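# Sort boxes by hidden letter: X to the counter

## Task

Check the underside of each box on the desk for its letter. The box marked X must end up on the counter, and every other box must end up back on the desk. The utility cart must be standing upright at the end or the task fails. The robot must not tip over or finish leaning. Anything that stays in place only because the robot is holding it does not count.

## Robot and tools

Robot: a Hello Robot Stretch 4, about 1.6 m tall. It has an omni-wheel base whose rim lies within 0.23 m of the base origin, a lift on a mast, one arm that telescopes forward, a wrist with yaw, pitch and roll, and a two-finger gripper. There is one arm, so each call carries a single set of joint targets. Cameras: head_camera, head_left_camera, head_right_camera and wrist_camera.

Frames: the base frame sits on the floor under the base centre, with x forward, y left and z up. hand_pose is reported in this frame for a point between the open fingertips, and its printed value can be slightly wrong. The odometry frame is the base frame as it was when the scene began. base_odometry counts wheel turns, so wheel slip shows up as travel. Heading runs from -3.142 to 3.142, positive to the left. If turned_by_wheels and turned_by_imu differ by more than about 0.1 rad, the base probably bumped something or slipped, and the heading is off by roughly their difference.

execute_actions(actions, cameras): actions is a list holding at most one action. An empty list just reports the state and images. An action can contain base, joints or both, plus optional pace and contact_limits. Alternatively it contains only end_of_arm with the value "enable_torque", which brings back wrist or gripper motors that switched off. All motions in an action start together.
- base: exactly one key, given as a relative offset from where the base last reported itself. translate_m is a straight drive in metres from -2 to 2, forward positive. strafe_m is a sideways move in metres from -2 to 2, left positive. rotate_rad is a turn in place in radians from -3.2 to 3.2, counter-clockwise (left) positive.
- joints: absolute targets keyed by name. lift_m is 0 to 1.2 m. arm_m is 0 to 0.55 m of extension. wrist_yaw_rad is -1.134 to 4.276, with 0 forward, positive to the left and 3.14 folded back; above 3.4 the arm may block it. wrist_pitch_rad is -1.117 to 4.259, with 0 level and 1.57 pointing down. wrist_roll_rad is -1.117 to 4.259; at 0 the fingers are level, and positive rolls clockwise as seen from behind. gripper_m is -0.038 to 0.141 m of fingertip gap, and values below 0 press the fingertips together. Out-of-range joint targets are clipped and the result reports it. Any other bad value or unknown key rejects the whole call.
- pace: "slow", "default", "fast" or "max". The base runs at 0.1, 0.3, 0.4 or 0.6 m/s and turns at 1, 2, 3 or 4 rad/s, respectively. With the lift above 0.2 m these speeds are reduced, down to 0.3 m/s and 1 rad/s at 1.2 m.
- contact_limits: only arm_m can be set, from 0 (lightest) to 0.75. The default is 0.5.
An action lasts at most 15 s. A joint or the base left out of an action may still be driving toward its previous target. cameras is a list of names, or "all"/null for every camera, or [] for none.

wait(seconds): 0 to 10 s. Commands nothing new and returns the state and images.
zoom_image(camera, region=[x0,y0,x1,y1]): a closer view of the latest full image, at most 504x504 px, with the origin at the top left. Useful for reading the letters on the boxes.
read_manual(section): licence text only.
finished_scene(scene): ends scene 1 or 2 for good and reports whether the task succeeded. Replying without a tool call ends every remaining scene.

Result lines: joint_positions (tolerances: lift and arm ±0.004, yaw and roll ±0.02, pitch ±0.05, gripper ±0.004). base_status and joint_status can be: done; off_target (stopped short and possibly still pushing); contact_stop_at_<key> (hit something; lift, arm or wheels go slack); limit_stop_at_<name>; time_out; torque_fault. limit_stop_at_tilt means the lean exceeds 6 degrees and the lift, arm and wheels go slack until it eases. limit_stop_at_own_body is a self-collision stop; it is likely with pitch below -0.2 and roll below -0.4 or above 4. on_its_own reports uncommanded behaviour, and there "held at" means a target, not a position. lidar_m gives 12 sectors of 30 degrees, starting ahead and counting counter-clockwise (4th left, 7th behind, 10th right). "-" means nothing seen or closer than 0.25 m. It misses glass and thin legs. wrist_depth_mm is a 7x7 grid of distances from 100 to 2000 mm. base_tilt is in degrees, with forward and right positive, and has a fixed bias of about 1.5 deg. motor_effort is a percent of maximum, with the peak in brackets; it is noisy and biased. If a stop is reported, the remaining calls in that reply are skipped.

Gripping: command a gripper_m smaller than the object's width. Squeezing pulls the object toward the wrist. Neither the reading nor "done" proves a grasp, but a firm grip shows up as a change in the gripper effort. If the fingertips snag on a surface, raise the lift.

Avoid: driving or turning with more than 1 kg held and arm_m above 0.2, especially at fast pace. Pushing or pulling hard with the gripper held high. Pressing the gripper into things, which causes a torque_fault; clear it with enable_torque. Dropping, slamming or knocking over objects, including the cart. Loose objects may occasionally get nudged. Set items down so they rest on their own before finishing. To unfold the wrist at the start, send lift_m 0.4 and wrist_yaw_rad 0 together.

Each tool is called after "Call:" as a command line: name --argument value for each argument, lists and objects as JSON in quotes; but a table of rows of numbers goes row by row, as --pt "numbers of a row", without its own name.

## Session

Call:
execute_actions --actions '[]'

Scene clock: 0.00 s.
base_odometry: x=+0.000 y=+0.000 heading=+0.000 (m, m, rad; odometry frame)
turned_by_wheels: +0.000 (rad since the last result)
turned_by_imu: +0.000 (rad since the last result)
base_tilt: forward=-0.5 right=+0.0 (deg)
lidar_m: 0.82 1.08 2.23 2.10 2.40 2.52 1.82 1.53 1.49 1.53 0.83 0.80
base_status: not commanded
joint_positions: lift_m=+0.208 arm_m=+0.001 wrist_yaw_rad=+3.235 wrist_pitch_rad=+0.011 wrist_roll_rad=+0.002 gripper_m=+0.057
joint_status: not commanded
motor_effort: lift_m=+20 arm_m=+0 wrist_yaw_rad=+2 wrist_pitch_rad=-8 wrist_roll_rad=-2 gripper_m=-1 wheel_0=-1 wheel_1=+0 wheel_2=+0 (%)
hand_pose: x=-0.1238 y=+0.0601 z=+0.3830 quat_wxyz=(-0.047, -0.006, +0.001, +0.999) (m; base frame)
wrist_depth_mm: - - 138 - - - - / - - 133 - - - - / - - 129 221 - - - / - 118 139 - - - - / 187 1661 1983 - - - - / 191 1366 202 1537 212 1464 1464 / 191 917 931 569 991 866 976
pictures: head_camera, head_left_camera, head_right_camera, wrist_camera
Images, in order (width x height): head_camera 420x560, head_left_camera 420x672, head_right_camera 420x672, wrist_camera 616x392.

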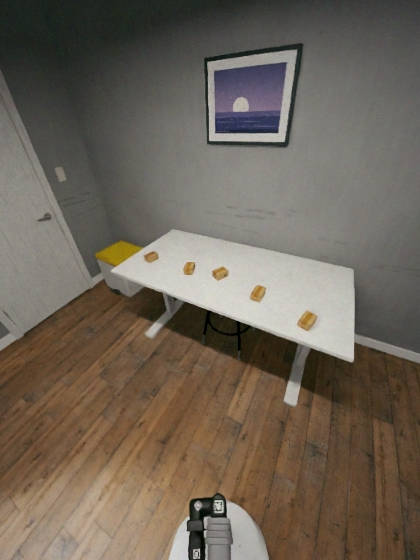

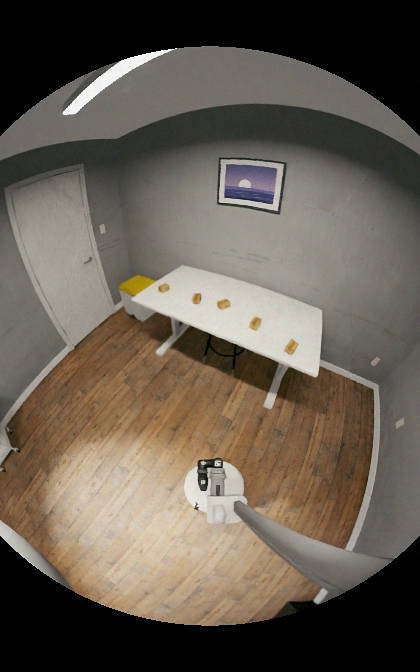

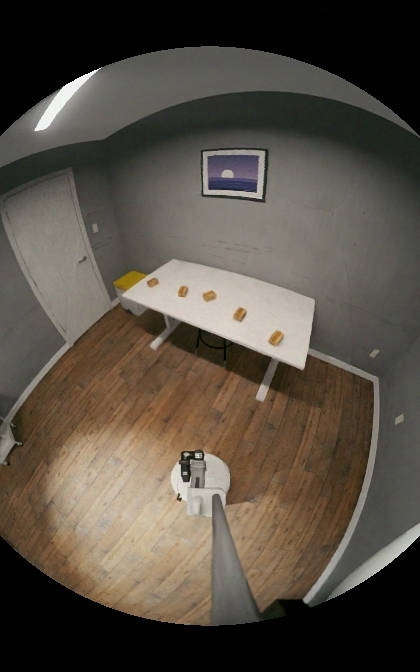

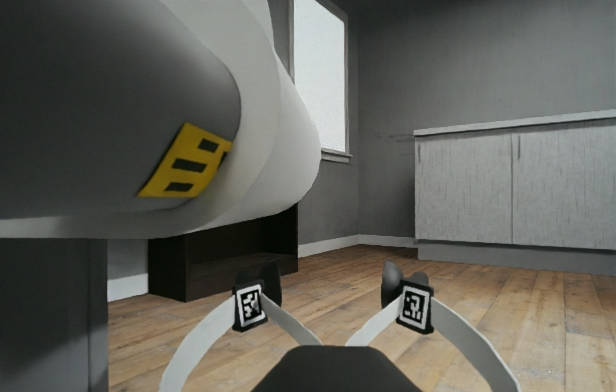

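Call:
zoom_image --camera "head_camera" --region '[90, 210, 370, 420]'

Region (90, 210, 370, 420) of head_camera's 420x560 image, scaled by 1.800, with more detail than that image has; it fills the top 378 rows of this view, and the rest is white.

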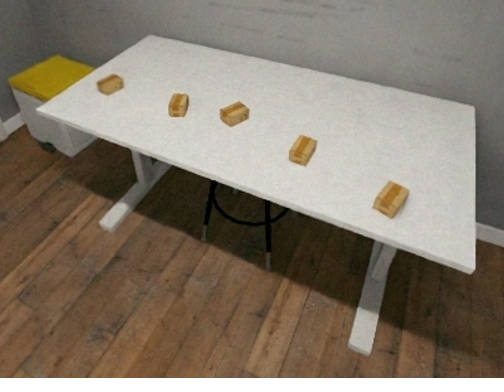

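Call:
execute_actions --actions '[{"base": {"rotate_rad": -0.46}, "joints": {"lift_m": 0.8, "wrist_yaw_rad": 0}, "pace": "fast"}]'

Scene clock: 6.17 s.
base_odometry: x=+0.000 y=+0.000 heading=-0.460 (m, m, rad; odometry frame)
turned_by_wheels: -0.460 (rad since the last result)
turned_by_imu: -0.462 (rad since the last result)
base_tilt: forward=-0.5 right=-0.1 (deg)
lidar_m: 0.80 0.84 1.19 2.24 2.10 2.65 2.51 1.70 1.52 1.50 1.56 0.82
base_status: done
joint_positions: lift_m=+0.800 arm_m=+0.001 wrist_yaw_rad=+0.000 wrist_pitch_rad=+0.011 wrist_roll_rad=+0.002 gripper_m=+0.057
joint_status: all done
motor_effort: lift_m=+24(27) arm_m=+0(0) wrist_yaw_rad=+1(3) wrist_pitch_rad=-8(8) wrist_roll_rad=-1(1) gripper_m=-2(2) wheel_0=+1(7) wheel_1=+1(8) wheel_2=+1(7) (%)
hand_pose: x=+0.4601 y=-0.0873 z=+0.9746 quat_wxyz=(+1.000, +0.001, +0.006, +0.000) (m; base frame)
wrist_depth_mm: 1464 1397 1397 1366 1397 1366 1366 / 1499 1464 1430 1397 1430 1366 1366 / 1464 1464 1430 1430 1397 1366 1366 / 1464 1430 1397 1397 1397 1366 1366 / 1464 1430 1397 1430 1366 1366 1336 / 1078 1042 202 1025 211 1336 1366 / 699 699 647 402 741 1366 1366
pictures: head_camera, head_left_camera, head_right_camera, wrist_camera
Images, in order (width x height): head_camera 420x560, head_left_camera 420x672, head_right_camera 420x672, wrist_camera 616x392.

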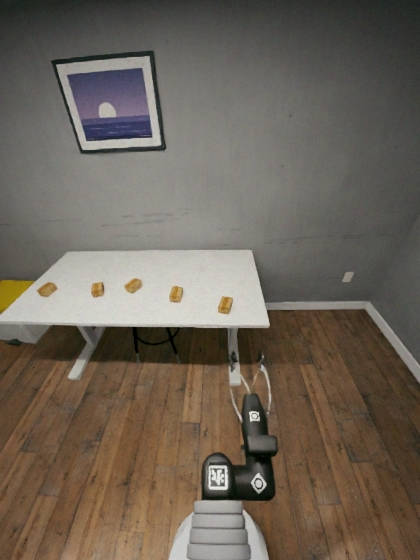

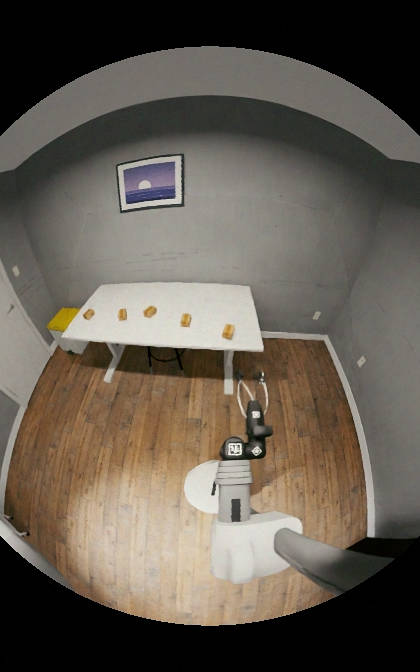

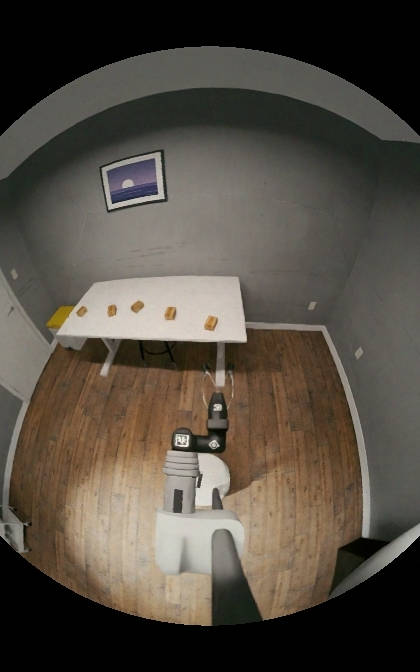

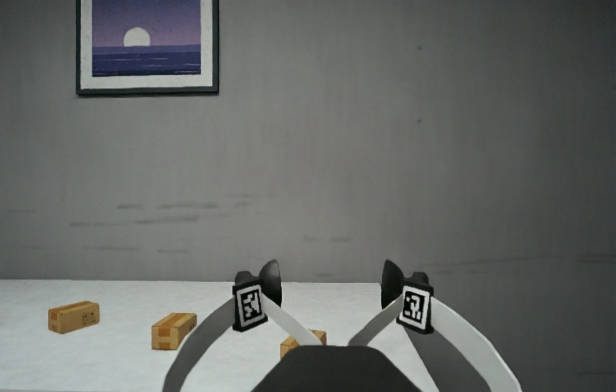

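Call:
execute_actions --actions '[{"base": {"translate_m": 0.25}, "joints": {"lift_m": 0.78, "wrist_pitch_rad": 0.45, "gripper_m": 0.12, "arm_m": 0.08}, "pace": "fast"}]' --cameras '["head_camera", "wrist_camera"]'

Scene clock: 10.97 s.
base_odometry: x=+0.224 y=-0.111 heading=-0.460 (m, m, rad; odometry frame)
turned_by_wheels: +0.000 (rad since the last result)
turned_by_imu: +0.000 (rad since the last result)
base_tilt: forward=-0.5 right=+0.0 (deg)
lidar_m: 0.54 0.59 0.81 2.23 2.26 2.57 2.78 1.70 1.56 1.50 1.57 0.57
base_status: done
joint_positions: lift_m=+0.780 arm_m=+0.079 wrist_yaw_rad=+0.000 wrist_pitch_rad=+0.452 wrist_roll_rad=+0.002 gripper_m=+0.120
joint_status: all done
motor_effort: lift_m=+18(22) arm_m=+8(11) wrist_yaw_rad=+3(2) wrist_pitch_rad=-7(4) wrist_roll_rad=-2(1) gripper_m=+1(4) wheel_0=-2(7) wheel_1=-1(6) wheel_2=+0(9) (%)
hand_pose: x=+0.5091 y=-0.0874 z=+0.8325 quat_wxyz=(+0.975, +0.001, +0.224, +0.000) (m; base frame)
wrist_depth_mm: 976 976 976 946 960 946 931 / 1042 1042 1025 1008 1008 1008 991 / 960 931 931 917 991 1078 1078 / 647 627 627 615 609 1138 1118 / 473 473 473 407 455 1182 1182 / 384 382 199 373 373 200 1308 / 343 342 334 143 322 315 1138
pictures: head_camera, wrist_camera
Images, in order (width x height): head_camera 420x560, wrist_camera 616x392.

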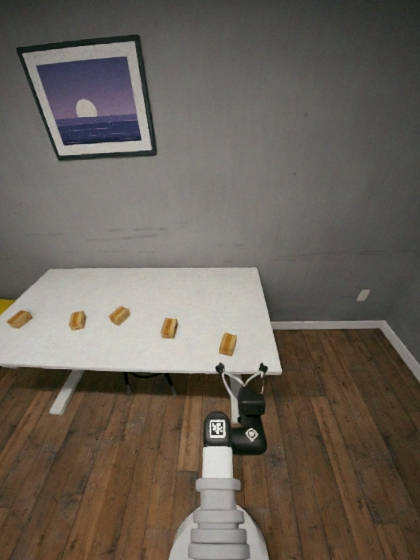

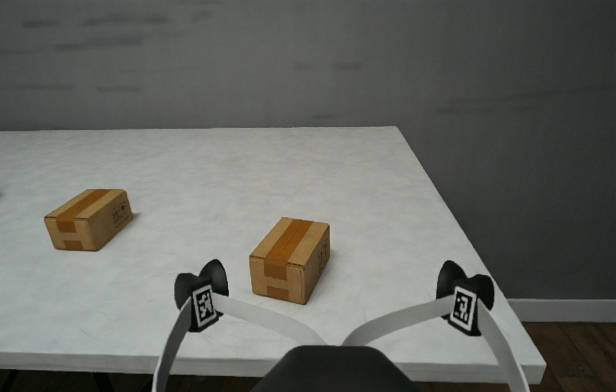

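Call:
execute_actions --actions '[{"base": {"strafe_m": 0.114}, "joints": {"lift_m": 0.755, "wrist_yaw_rad": -0.33, "arm_m": 0.29}, "pace": "fast"}]' --cameras '["head_camera", "wrist_camera"]'

Scene clock: 16.50 s.
base_odometry: x=+0.275 y=-0.009 heading=-0.460 (m, m, rad; odometry frame)
turned_by_wheels: +0.000 (rad since the last result)
turned_by_imu: +0.001 (rad since the last result)
base_tilt: forward=-0.5 right=+0.0 (deg)
lidar_m: 0.56 0.58 0.80 2.10 2.17 2.39 2.78 1.88 1.67 1.61 1.69 0.58
base_status: done
joint_positions: lift_m=+0.755 arm_m=+0.289 wrist_yaw_rad=-0.330 wrist_pitch_rad=+0.452 wrist_roll_rad=+0.002 gripper_m=+0.120
joint_status: all done
motor_effort: lift_m=+17(17) arm_m=+8(10) wrist_yaw_rad=+1(0) wrist_pitch_rad=-7(7) wrist_roll_rad=-2(2) gripper_m=-1(2) wheel_0=+1(10) wheel_1=+0(8) wheel_2=+0(0) (%)
hand_pose: x=+0.6767 y=-0.1667 z=+0.8075 quat_wxyz=(+0.961, +0.038, +0.221, -0.160) (m; base frame)
wrist_depth_mm: 691 732 778 820 866 931 1025 / 723 768 820 866 931 1025 1098 / 768 809 842 820 1008 1118 1205 / 585 564 564 554 549 1182 1281 / 433 433 424 424 415 455 1397 / 345 343 200 267 312 200 1336 / 287 287 286 143 278 271 278
pictures: head_camera, wrist_camera
Images, in order (width x height): head_camera 420x560, wrist_camera 616x392.

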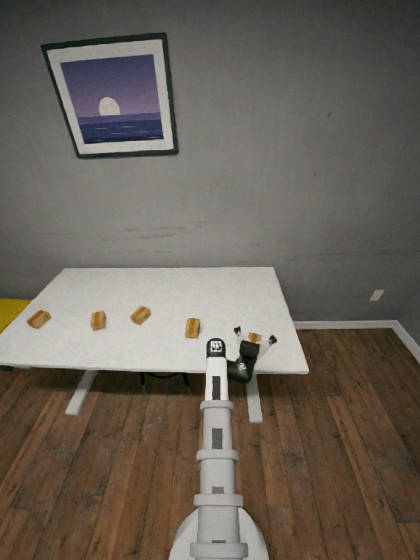

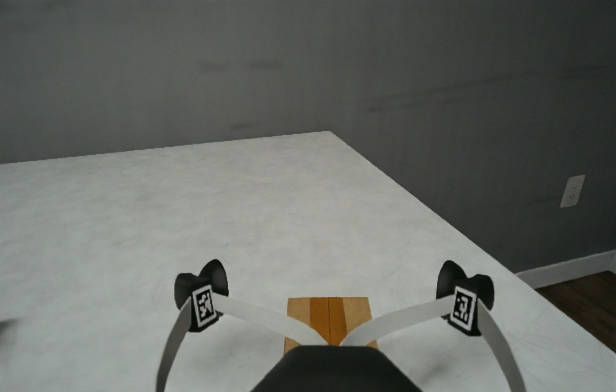

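Call:
execute_actions --actions '[{"joints": {"lift_m": 0.69, "gripper_m": 0.09}}]' --cameras '["head_camera", "wrist_camera"]'

Scene clock: 18.97 s.
base_odometry: x=+0.275 y=-0.009 heading=-0.460 (m, m, rad; odometry frame)
turned_by_wheels: +0.000 (rad since the last result)
turned_by_imu: +0.000 (rad since the last result)
base_tilt: forward=-0.6 right=+0.0 (deg)
lidar_m: 0.56 0.58 0.82 2.11 2.17 2.39 2.77 1.87 1.67 1.60 1.69 0.58
base_status: not commanded
joint_positions: lift_m=+0.690 arm_m=+0.289 wrist_yaw_rad=-0.330 wrist_pitch_rad=+0.452 wrist_roll_rad=+0.002 gripper_m=+0.090
joint_status: all done
motor_effort: lift_m=+17(17) arm_m=+8(8) wrist_yaw_rad=+2(1) wrist_pitch_rad=-7(7) wrist_roll_rad=-2(1) gripper_m=+0(0) wheel_0=+1(1) wheel_1=+0(0) wheel_2=+0(0) (%)
hand_pose: x=+0.6767 y=-0.1668 z=+0.7425 quat_wxyz=(+0.961, +0.038, +0.221, -0.160) (m; base frame)
wrist_depth_mm: 707 750 778 842 891 960 1008 / 732 788 831 878 946 1042 1098 / 634 615 603 591 976 1078 1182 / 421 413 410 402 397 424 1281 / 314 310 309 216 286 298 296 / 251 249 214 175 187 232 240 / 209 208 203 165 197 196 202
pictures: head_camera, wrist_camera
Images, in order (width x height): head_camera 420x560, wrist_camera 616x392.

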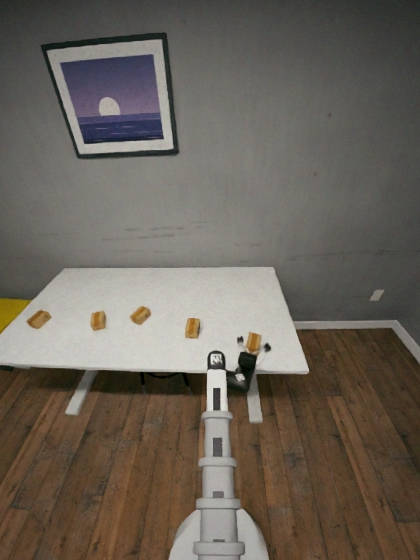

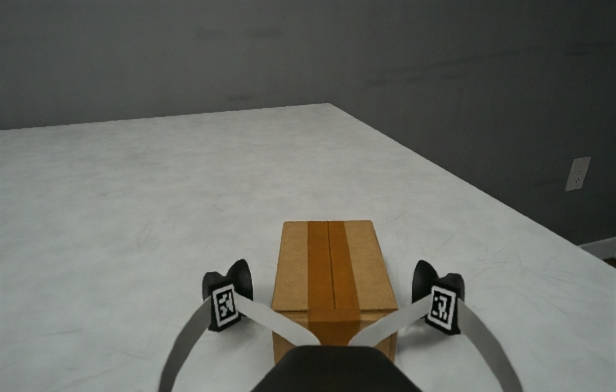

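Call:
execute_actions --actions '[{"joints": {"gripper_m": 0.02}}]' --cameras '["wrist_camera"]'

Scene clock: 21.07 s.
base_odometry: x=+0.275 y=-0.009 heading=-0.460 (m, m, rad; odometry frame)
turned_by_wheels: +0.000 (rad since the last result)
turned_by_imu: +0.000 (rad since the last result)
base_tilt: forward=-0.6 right=+0.0 (deg)
lidar_m: 0.56 0.58 0.81 2.10 2.17 2.38 2.77 1.88 1.68 1.61 1.70 0.60
base_status: not commanded
joint_positions: lift_m=+0.690 arm_m=+0.289 wrist_yaw_rad=-0.330 wrist_pitch_rad=+0.453 wrist_roll_rad=+0.002 gripper_m=+0.020
joint_status: all done
motor_effort: lift_m=+16(17) arm_m=+8(8) wrist_yaw_rad=+3(2) wrist_pitch_rad=-9(9) wrist_roll_rad=-1(1) gripper_m=-15(13) wheel_0=+1(1) wheel_1=+0(0) wheel_2=+0(0) (%)
hand_pose: x=+0.6766 y=-0.1668 z=+0.7424 quat_wxyz=(+0.961, +0.038, +0.221, -0.160) (m; base frame)
wrist_depth_mm: 699 732 778 820 866 931 1025 / 723 768 809 854 946 1025 1098 / 621 609 597 585 931 1098 1182 / 418 410 407 399 392 413 1281 / 312 309 306 208 286 298 294 / 250 249 188 166 173 239 238 / 208 201 206 146 196 194 200
pictures: wrist_camera
Images, in order (width x height): wrist_camera 616x392.

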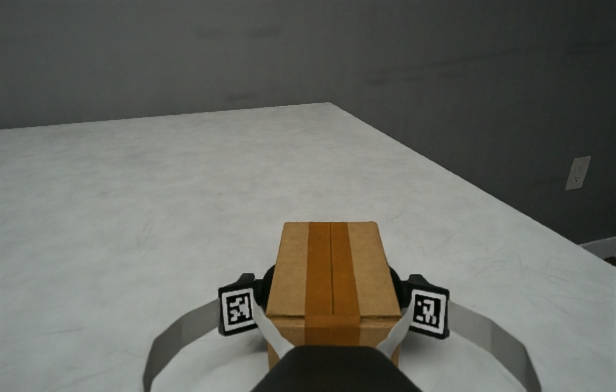

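Call:
execute_actions --actions '[{"joints": {"lift_m": 0.75, "wrist_pitch_rad": -0.1, "wrist_roll_rad": 2.8}}]' --cameras '["head_camera", "wrist_camera"]'

Scene clock: 23.90 s.
base_odometry: x=+0.275 y=-0.009 heading=-0.460 (m, m, rad; odometry frame)
turned_by_wheels: +0.000 (rad since the last result)
turned_by_imu: +0.000 (rad since the last result)
base_tilt: forward=-0.5 right=+0.0 (deg)
lidar_m: 0.54 0.59 0.82 2.10 2.18 2.39 2.79 1.86 1.66 1.61 1.69 0.57
base_status: not commanded
joint_positions: lift_m=+0.750 arm_m=+0.289 wrist_yaw_rad=-0.330 wrist_pitch_rad=-0.097 wrist_roll_rad=+2.799 gripper_m=+0.020
joint_status: all done
motor_effort: lift_m=+24(25) arm_m=+8(8) wrist_yaw_rad=+3(3) wrist_pitch_rad=-11(16) wrist_roll_rad=+0(4) gripper_m=-16(14) wheel_0=+1(0) wheel_1=+0(0) wheel_2=+0(0) (%)
hand_pose: x=+0.7028 y=-0.1757 z=+0.9557 quat_wxyz=(+0.176, +0.970, -0.170, +0.019) (m; base frame)
wrist_depth_mm: 1336 1229 1078 960 413 342 300 / 1336 1229 1078 976 647 488 410 / 1366 1205 1042 960 878 788 627 / 1366 1205 1078 960 866 820 750 / 1336 1182 1060 207 842 798 741 / 1336 1205 188 166 173 778 741 / 1366 1182 1060 146 820 788 732
pictures: head_camera, wrist_camera
Images, in order (width x height): head_camera 420x560, wrist_camera 616x392.

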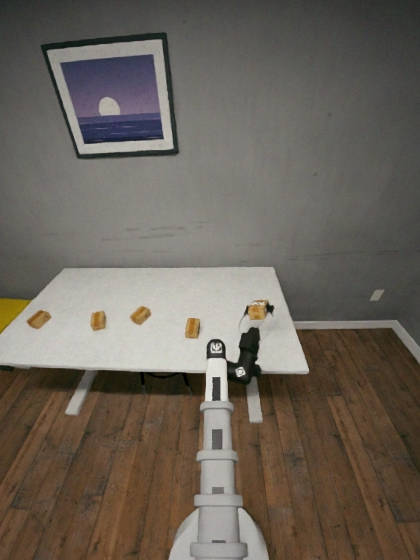

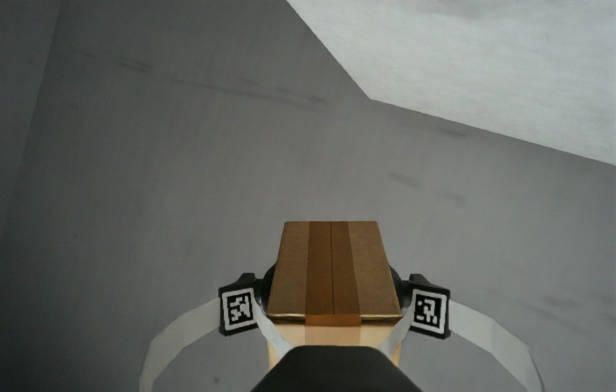

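Call:
zoom_image --camera "head_camera" --region '[225, 280, 295, 340]'

Region (225, 280, 295, 340) of head_camera's 420x560 image, scaled by 7.200, with more detail than that image has; it fills the top 432 rows of this view, and the rest is white.

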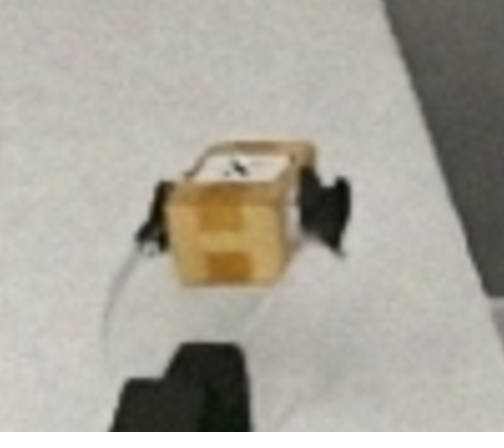

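Call:
execute_actions --actions '[{"joints": {"wrist_pitch_rad": -0.75}}]' --cameras '["head_camera"]'

Call:
zoom_image --camera "head_camera" --region '[215, 240, 315, 330]'

Scene clock: 25.20 s.
base_odometry: x=+0.275 y=-0.009 heading=-0.460 (m, m, rad; odometry frame)
turned_by_wheels: +0.000 (rad since the last result)
turned_by_imu: +0.000 (rad since the last result)
base_tilt: forward=-0.6 right=+0.0 (deg)
lidar_m: 0.55 0.60 0.82 2.08 2.18 2.38 2.79 1.88 1.67 1.61 1.69 0.57
base_status: not commanded
joint_positions: lift_m=+0.750 arm_m=+0.289 wrist_yaw_rad=-0.330 wrist_pitch_rad=-0.747 wrist_roll_rad=+2.800 gripper_m=+0.020
joint_status: all done
motor_effort: lift_m=+24(24) arm_m=+8(8) wrist_yaw_rad=+4(2) wrist_pitch_rad=-9(13) wrist_roll_rad=+0(1) gripper_m=-14(17) wheel_0=+1(1) wheel_1=+0(0) wheel_2=+0(0) (%)
hand_pose: x=+0.6314 y=-0.1513 z=+1.1240 quat_wxyz=(+0.215, +0.895, -0.212, +0.329) (m; base frame)
wrist_depth_mm: 1397 1397 1160 1008 854 759 683 / 1499 1537 1255 1060 931 798 732 / 1661 1863 1430 1182 976 866 778 / 1808 1921 1618 1308 1118 946 831 / 1618 1708 1756 208 1118 1025 891 / 1464 1537 188 165 173 1042 946 / 1281 1366 1430 146 1366 1281 1025
pictures: head_camera
Images, in order (width x height): head_camera 420x560.

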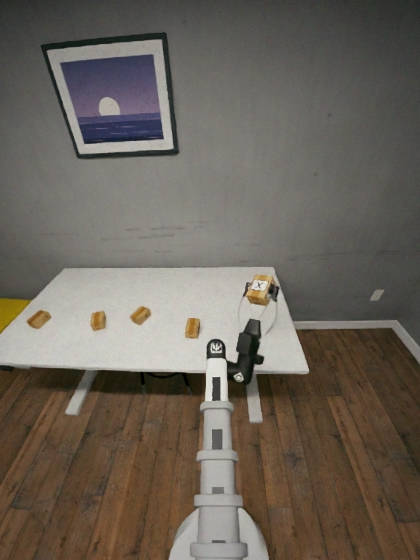

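Region (215, 240, 315, 330) of head_camera's 420x560 image, scaled by 5.040, with more detail than that image has; it fills the top 454 rows of this view, and the rest is white.

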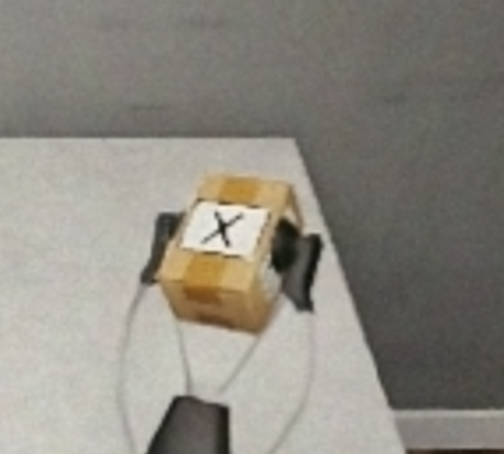

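Call:
execute_actions --actions '[{"base": {"rotate_rad": 3.09}, "joints": {"lift_m": 0.4, "arm_m": 0.0, "wrist_roll_rad": 0.0, "wrist_yaw_rad": 0.0}, "pace": "fast"}]'

Scene clock: 29.73 s.
base_odometry: x=+0.275 y=-0.009 heading=+2.630 (m, m, rad; odometry frame)
turned_by_wheels: +3.090 (rad since the last result)
turned_by_imu: +3.107 (rad since the last result)
base_tilt: forward=-0.6 right=+0.0 (deg)
lidar_m: 2.74 1.95 1.68 1.61 1.68 0.57 0.56 0.57 0.78 2.10 2.14 2.27
base_status: done
joint_positions: lift_m=+0.400 arm_m=+0.002 wrist_yaw_rad=+0.000 wrist_pitch_rad=-0.747 wrist_roll_rad=+0.001 gripper_m=+0.020
joint_status: all done
motor_effort: lift_m=+17(22) arm_m=-8(7) wrist_yaw_rad=+2(11) wrist_pitch_rad=-10(9) wrist_roll_rad=-2(10) gripper_m=-15(13) wheel_0=-1(7) wheel_1=+0(7) wheel_2=-1(8) (%)
hand_pose: x=+0.3847 y=-0.0874 z=+0.7746 quat_wxyz=(+0.931, +0.000, -0.365, +0.000) (m; base frame)
wrist_depth_mm: 1863 1808 1756 1863 1756 1756 1756 / - - - 1983 - 1921 1921 / - - - - - - - / - - - - - - - / - - - 207 - - - / - - 189 166 173 - - / - - - 146 - - -
pictures: head_camera, head_left_camera, head_right_camera, wrist_camera
Images, in order (width x height): head_camera 420x560, head_left_camera 420x672, head_right_camera 420x672, wrist_camera 616x392.

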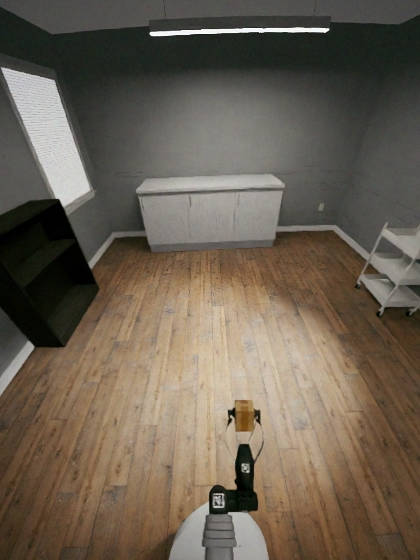

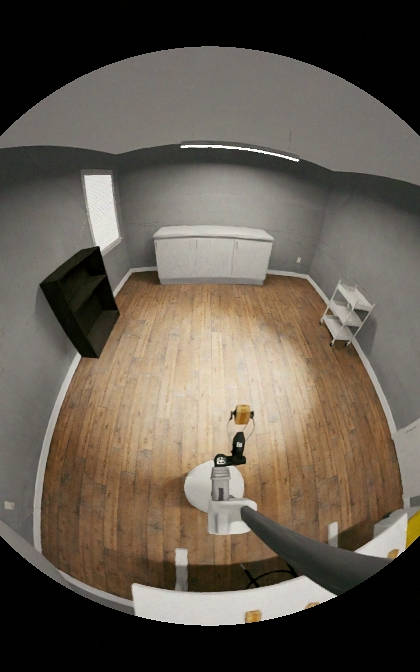

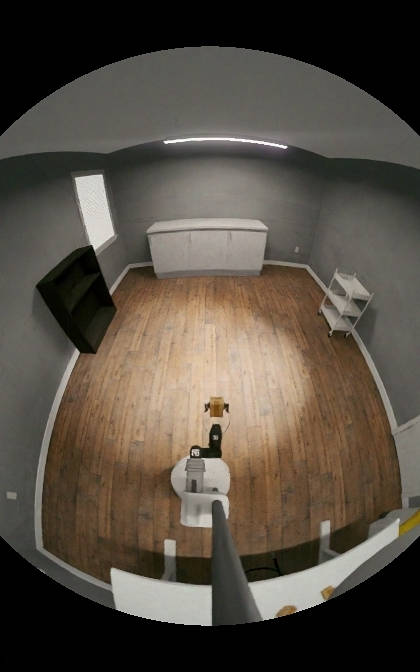

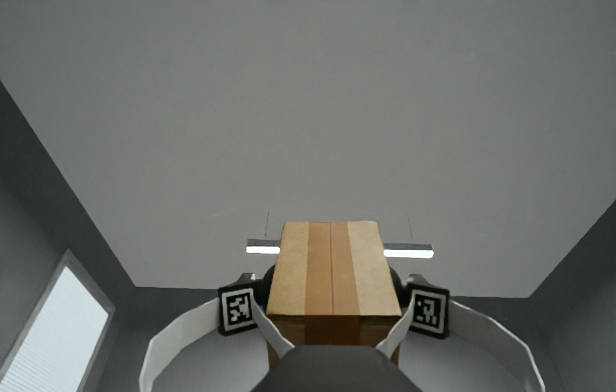

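Call:
execute_actions --actions '[{"base": {"translate_m": 2.0}, "joints": {"lift_m": 1.0, "arm_m": 0.15, "wrist_pitch_rad": 0.45}, "pace": "max"}]' --cameras '["head_camera", "wrist_camera"]'

Scene clock: 35.43 s.
base_odometry: x=-1.469 y=+0.970 heading=+2.630 (m, m, rad; odometry frame)
turned_by_wheels: +0.000 (rad since the last result)
turned_by_imu: +0.001 (rad since the last result)
base_tilt: forward=-0.5 right=+0.0 (deg)
lidar_m: 0.74 0.76 1.03 1.36 1.41 2.35 3.43 2.67 1.63 1.59 1.13 0.79
base_status: done
joint_positions: lift_m=+1.000 arm_m=+0.149 wrist_yaw_rad=+0.000 wrist_pitch_rad=+0.453 wrist_roll_rad=+0.000 gripper_m=+0.020
joint_status: all done
motor_effort: lift_m=+23(27) arm_m=+8(9) wrist_yaw_rad=+3(4) wrist_pitch_rad=-10(6) wrist_roll_rad=-3(3) gripper_m=-15(15) wheel_0=-1(8) wheel_1=-1(7) wheel_2=+1(12) (%)
hand_pose: x=+0.5789 y=-0.0874 z=+1.0518 quat_wxyz=(+0.974, +0.000, +0.225, +0.000) (m; base frame)
wrist_depth_mm: 917 917 931 946 917 917 917 / 976 976 991 991 976 976 976 / 1025 1025 1008 1008 976 976 946 / 707 699 691 683 668 661 654 / 535 530 517 208 480 508 496 / 466 466 189 166 173 469 512 / 535 530 544 146 539 544 559
pictures: head_camera, wrist_camera
Images, in order (width x height): head_camera 420x560, wrist_camera 616x392.

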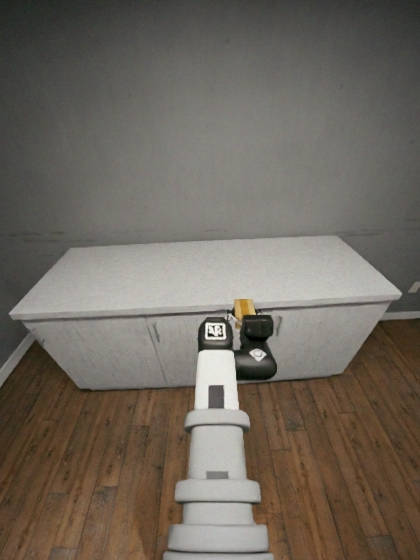

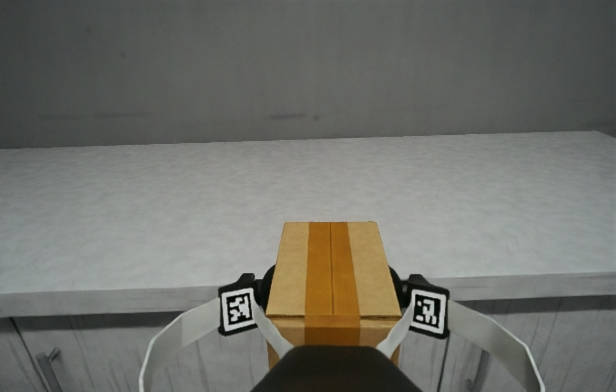

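Call:
execute_actions --actions '[{"joints": {"lift_m": 0.9, "arm_m": 0.5}, "pace": "fast"}]' --cameras '["head_camera", "wrist_camera"]'

Scene clock: 37.57 s.
base_odometry: x=-1.469 y=+0.970 heading=+2.630 (m, m, rad; odometry frame)
turned_by_wheels: +0.000 (rad since the last result)
turned_by_imu: +0.000 (rad since the last result)
base_tilt: forward=-0.5 right=+0.0 (deg)
lidar_m: 0.74 0.76 1.02 1.36 1.43 2.33 3.43 2.67 1.63 1.57 1.13 0.79
base_status: not commanded
joint_positions: lift_m=+0.900 arm_m=+0.499 wrist_yaw_rad=+0.000 wrist_pitch_rad=+0.453 wrist_roll_rad=+0.000 gripper_m=+0.020
joint_status: all done
motor_effort: lift_m=+18(22) arm_m=+8(9) wrist_yaw_rad=+2(2) wrist_pitch_rad=-10(11) wrist_roll_rad=-3(2) gripper_m=-16(15) wheel_0=-1(1) wheel_1=-1(1) wheel_2=+1(1) (%)
hand_pose: x=+0.9289 y=-0.0874 z=+0.9522 quat_wxyz=(+0.974, +0.000, +0.225, +0.000) (m; base frame)
wrist_depth_mm: 597 597 597 603 591 603 597 / 634 634 634 627 634 634 640 / 661 661 661 654 634 627 615 / 462 459 449 445 439 430 427 / 347 343 342 207 319 330 327 / 278 276 189 165 174 266 265 / 232 223 229 145 218 217 223
pictures: head_camera, wrist_camera
Images, in order (width x height): head_camera 420x560, wrist_camera 616x392.

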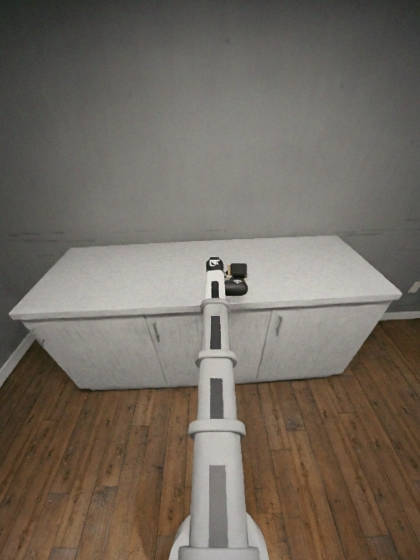

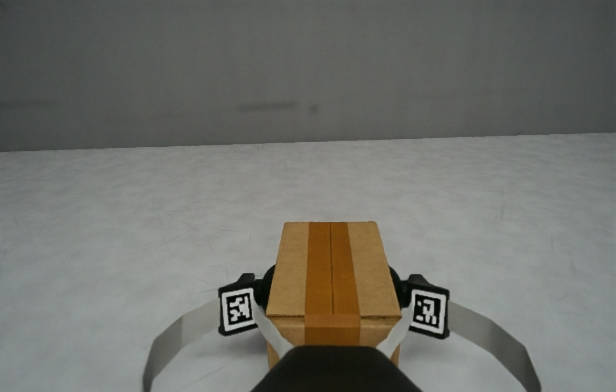

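Call:
execute_actions --actions '[{"joints": {"lift_m": 0.881, "gripper_m": 0.035}}]' --cameras '["wrist_camera"]'

Scene clock: 38.83 s.
base_odometry: x=-1.469 y=+0.970 heading=+2.630 (m, m, rad; odometry frame)
turned_by_wheels: +0.000 (rad since the last result)
turned_by_imu: +0.000 (rad since the last result)
base_tilt: forward=-0.5 right=+0.0 (deg)
lidar_m: 0.74 0.77 1.02 1.36 1.43 2.33 3.41 2.67 1.64 1.58 1.12 0.78
base_status: not commanded
joint_positions: lift_m=+0.881 arm_m=+0.499 wrist_yaw_rad=+0.000 wrist_pitch_rad=+0.453 wrist_roll_rad=+0.000 gripper_m=+0.035
joint_status: all done
motor_effort: lift_m=+17(17) arm_m=+8(8) wrist_yaw_rad=+2(2) wrist_pitch_rad=-10(10) wrist_roll_rad=-3(3) gripper_m=-11(16) wheel_0=-1(1) wheel_1=-1(1) wheel_2=+1(1) (%)
hand_pose: x=+0.9289 y=-0.0874 z=+0.9333 quat_wxyz=(+0.974, +0.000, +0.225, +0.000) (m; base frame)
wrist_depth_mm: 603 597 603 603 597 603 591 / 634 640 627 634 634 640 640 / 627 603 597 585 569 559 549 / 415 410 404 399 392 392 384 / 314 310 307 211 285 297 294 / 252 248 194 168 181 239 239 / 208 202 206 143 196 195 200
pictures: wrist_camera
Images, in order (width x height): wrist_camera 616x392.

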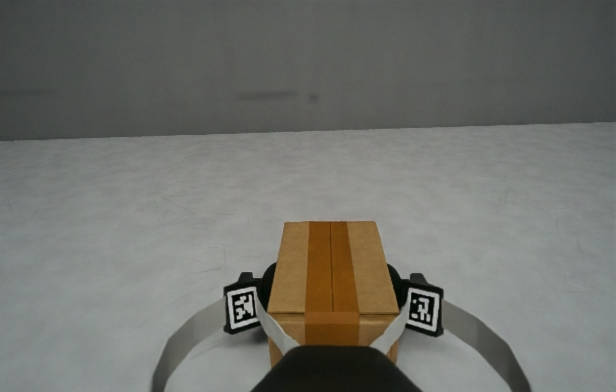

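The depth matches the grasp height exactly. Opening.

Call:
execute_actions --actions '[{"joints": {"gripper_m": 0.1}}]' --cameras '["wrist_camera"]'

Scene clock: 40.43 s.
base_odometry: x=-1.469 y=+0.970 heading=+2.630 (m, m, rad; odometry frame)
turned_by_wheels: +0.000 (rad since the last result)
turned_by_imu: +0.000 (rad since the last result)
base_tilt: forward=-0.6 right=+0.0 (deg)
lidar_m: 0.74 0.78 1.01 1.36 1.41 2.36 3.43 2.67 1.63 1.59 1.13 0.78
base_status: not commanded
joint_positions: lift_m=+0.881 arm_m=+0.499 wrist_yaw_rad=+0.000 wrist_pitch_rad=+0.452 wrist_roll_rad=+0.000 gripper_m=+0.100
joint_status: all done
motor_effort: lift_m=+17(17) arm_m=+8(8) wrist_yaw_rad=+2(1) wrist_pitch_rad=-8(9) wrist_roll_rad=-3(2) gripper_m=-1(12) wheel_0=-1(2) wheel_1=-1(1) wheel_2=+0(0) (%)
hand_pose: x=+0.9290 y=-0.0874 z=+0.9335 quat_wxyz=(+0.975, +0.000, +0.224, +0.000) (m; base frame)
wrist_depth_mm: 603 603 597 597 597 585 597 / 634 640 640 640 627 627 627 / 661 615 609 585 585 574 559 / 418 413 404 402 397 389 387 / 314 312 306 216 287 300 294 / 251 249 200 179 187 222 240 / 210 208 206 150 204 196 202
pictures: wrist_camera
Images, in order (width x height): wrist_camera 616x392.

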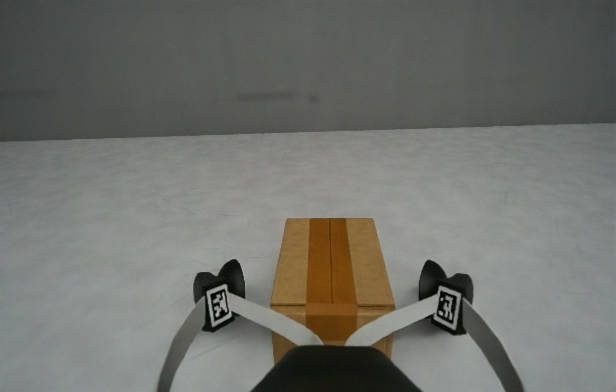

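Call:
execute_actions --actions '[{"joints": {"lift_m": 0.93, "arm_m": 0.38}, "pace": "fast"}]'

Scene clock: 41.77 s.
base_odometry: x=-1.469 y=+0.970 heading=+2.630 (m, m, rad; odometry frame)
turned_by_wheels: +0.000 (rad since the last result)
turned_by_imu: +0.000 (rad since the last result)
base_tilt: forward=-0.5 right=+0.0 (deg)
lidar_m: 0.74 0.77 1.04 1.35 1.41 2.37 3.42 2.68 1.63 1.58 1.14 0.79
base_status: not commanded
joint_positions: lift_m=+0.930 arm_m=+0.381 wrist_yaw_rad=+0.000 wrist_pitch_rad=+0.452 wrist_roll_rad=+0.000 gripper_m=+0.100
joint_status: all done
motor_effort: lift_m=+23(25) arm_m=-8(6) wrist_yaw_rad=+2(1) wrist_pitch_rad=-8(8) wrist_roll_rad=-3(3) gripper_m=+1(1) wheel_0=-2(1) wheel_1=-1(1) wheel_2=+1(1) (%)
hand_pose: x=+0.8118 y=-0.0874 z=+0.9820 quat_wxyz=(+0.975, +0.000, +0.224, +0.000) (m; base frame)
wrist_depth_mm: 699 699 715 715 707 691 715 / 750 741 750 750 750 750 750 / 778 778 788 759 750 732 707 / 535 535 521 517 508 504 496 / 402 399 397 319 387 384 379 / 324 320 200 314 289 286 309 / 270 266 265 150 262 253 258
pictures: head_camera, head_left_camera, head_right_camera, wrist_camera
Images, in order (width x height): head_camera 420x560, head_left_camera 420x672, head_right_camera 420x672, wrist_camera 616x392.

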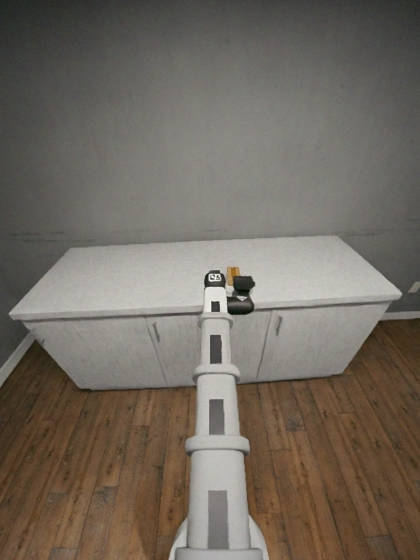

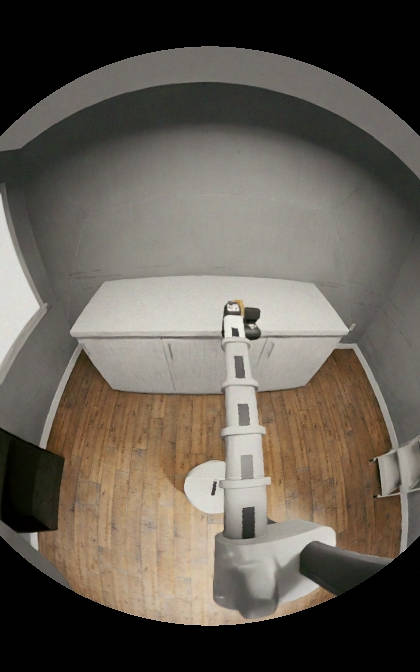

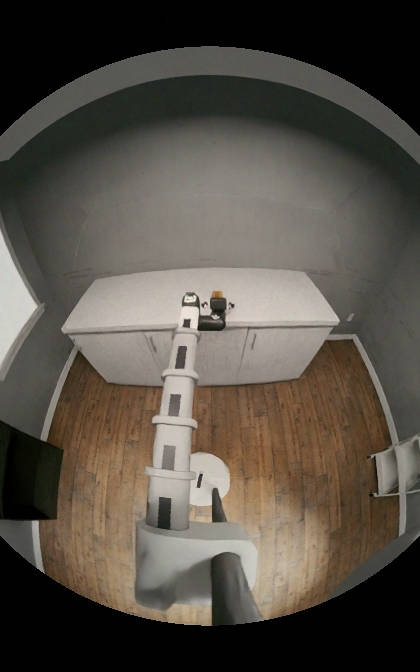

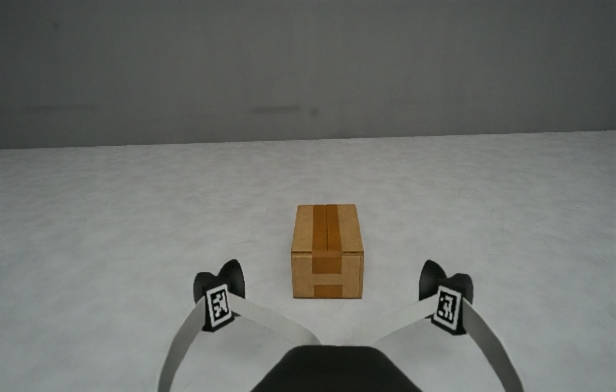

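Call:
finished_scene --scene 1

The scene is finished: the task was done.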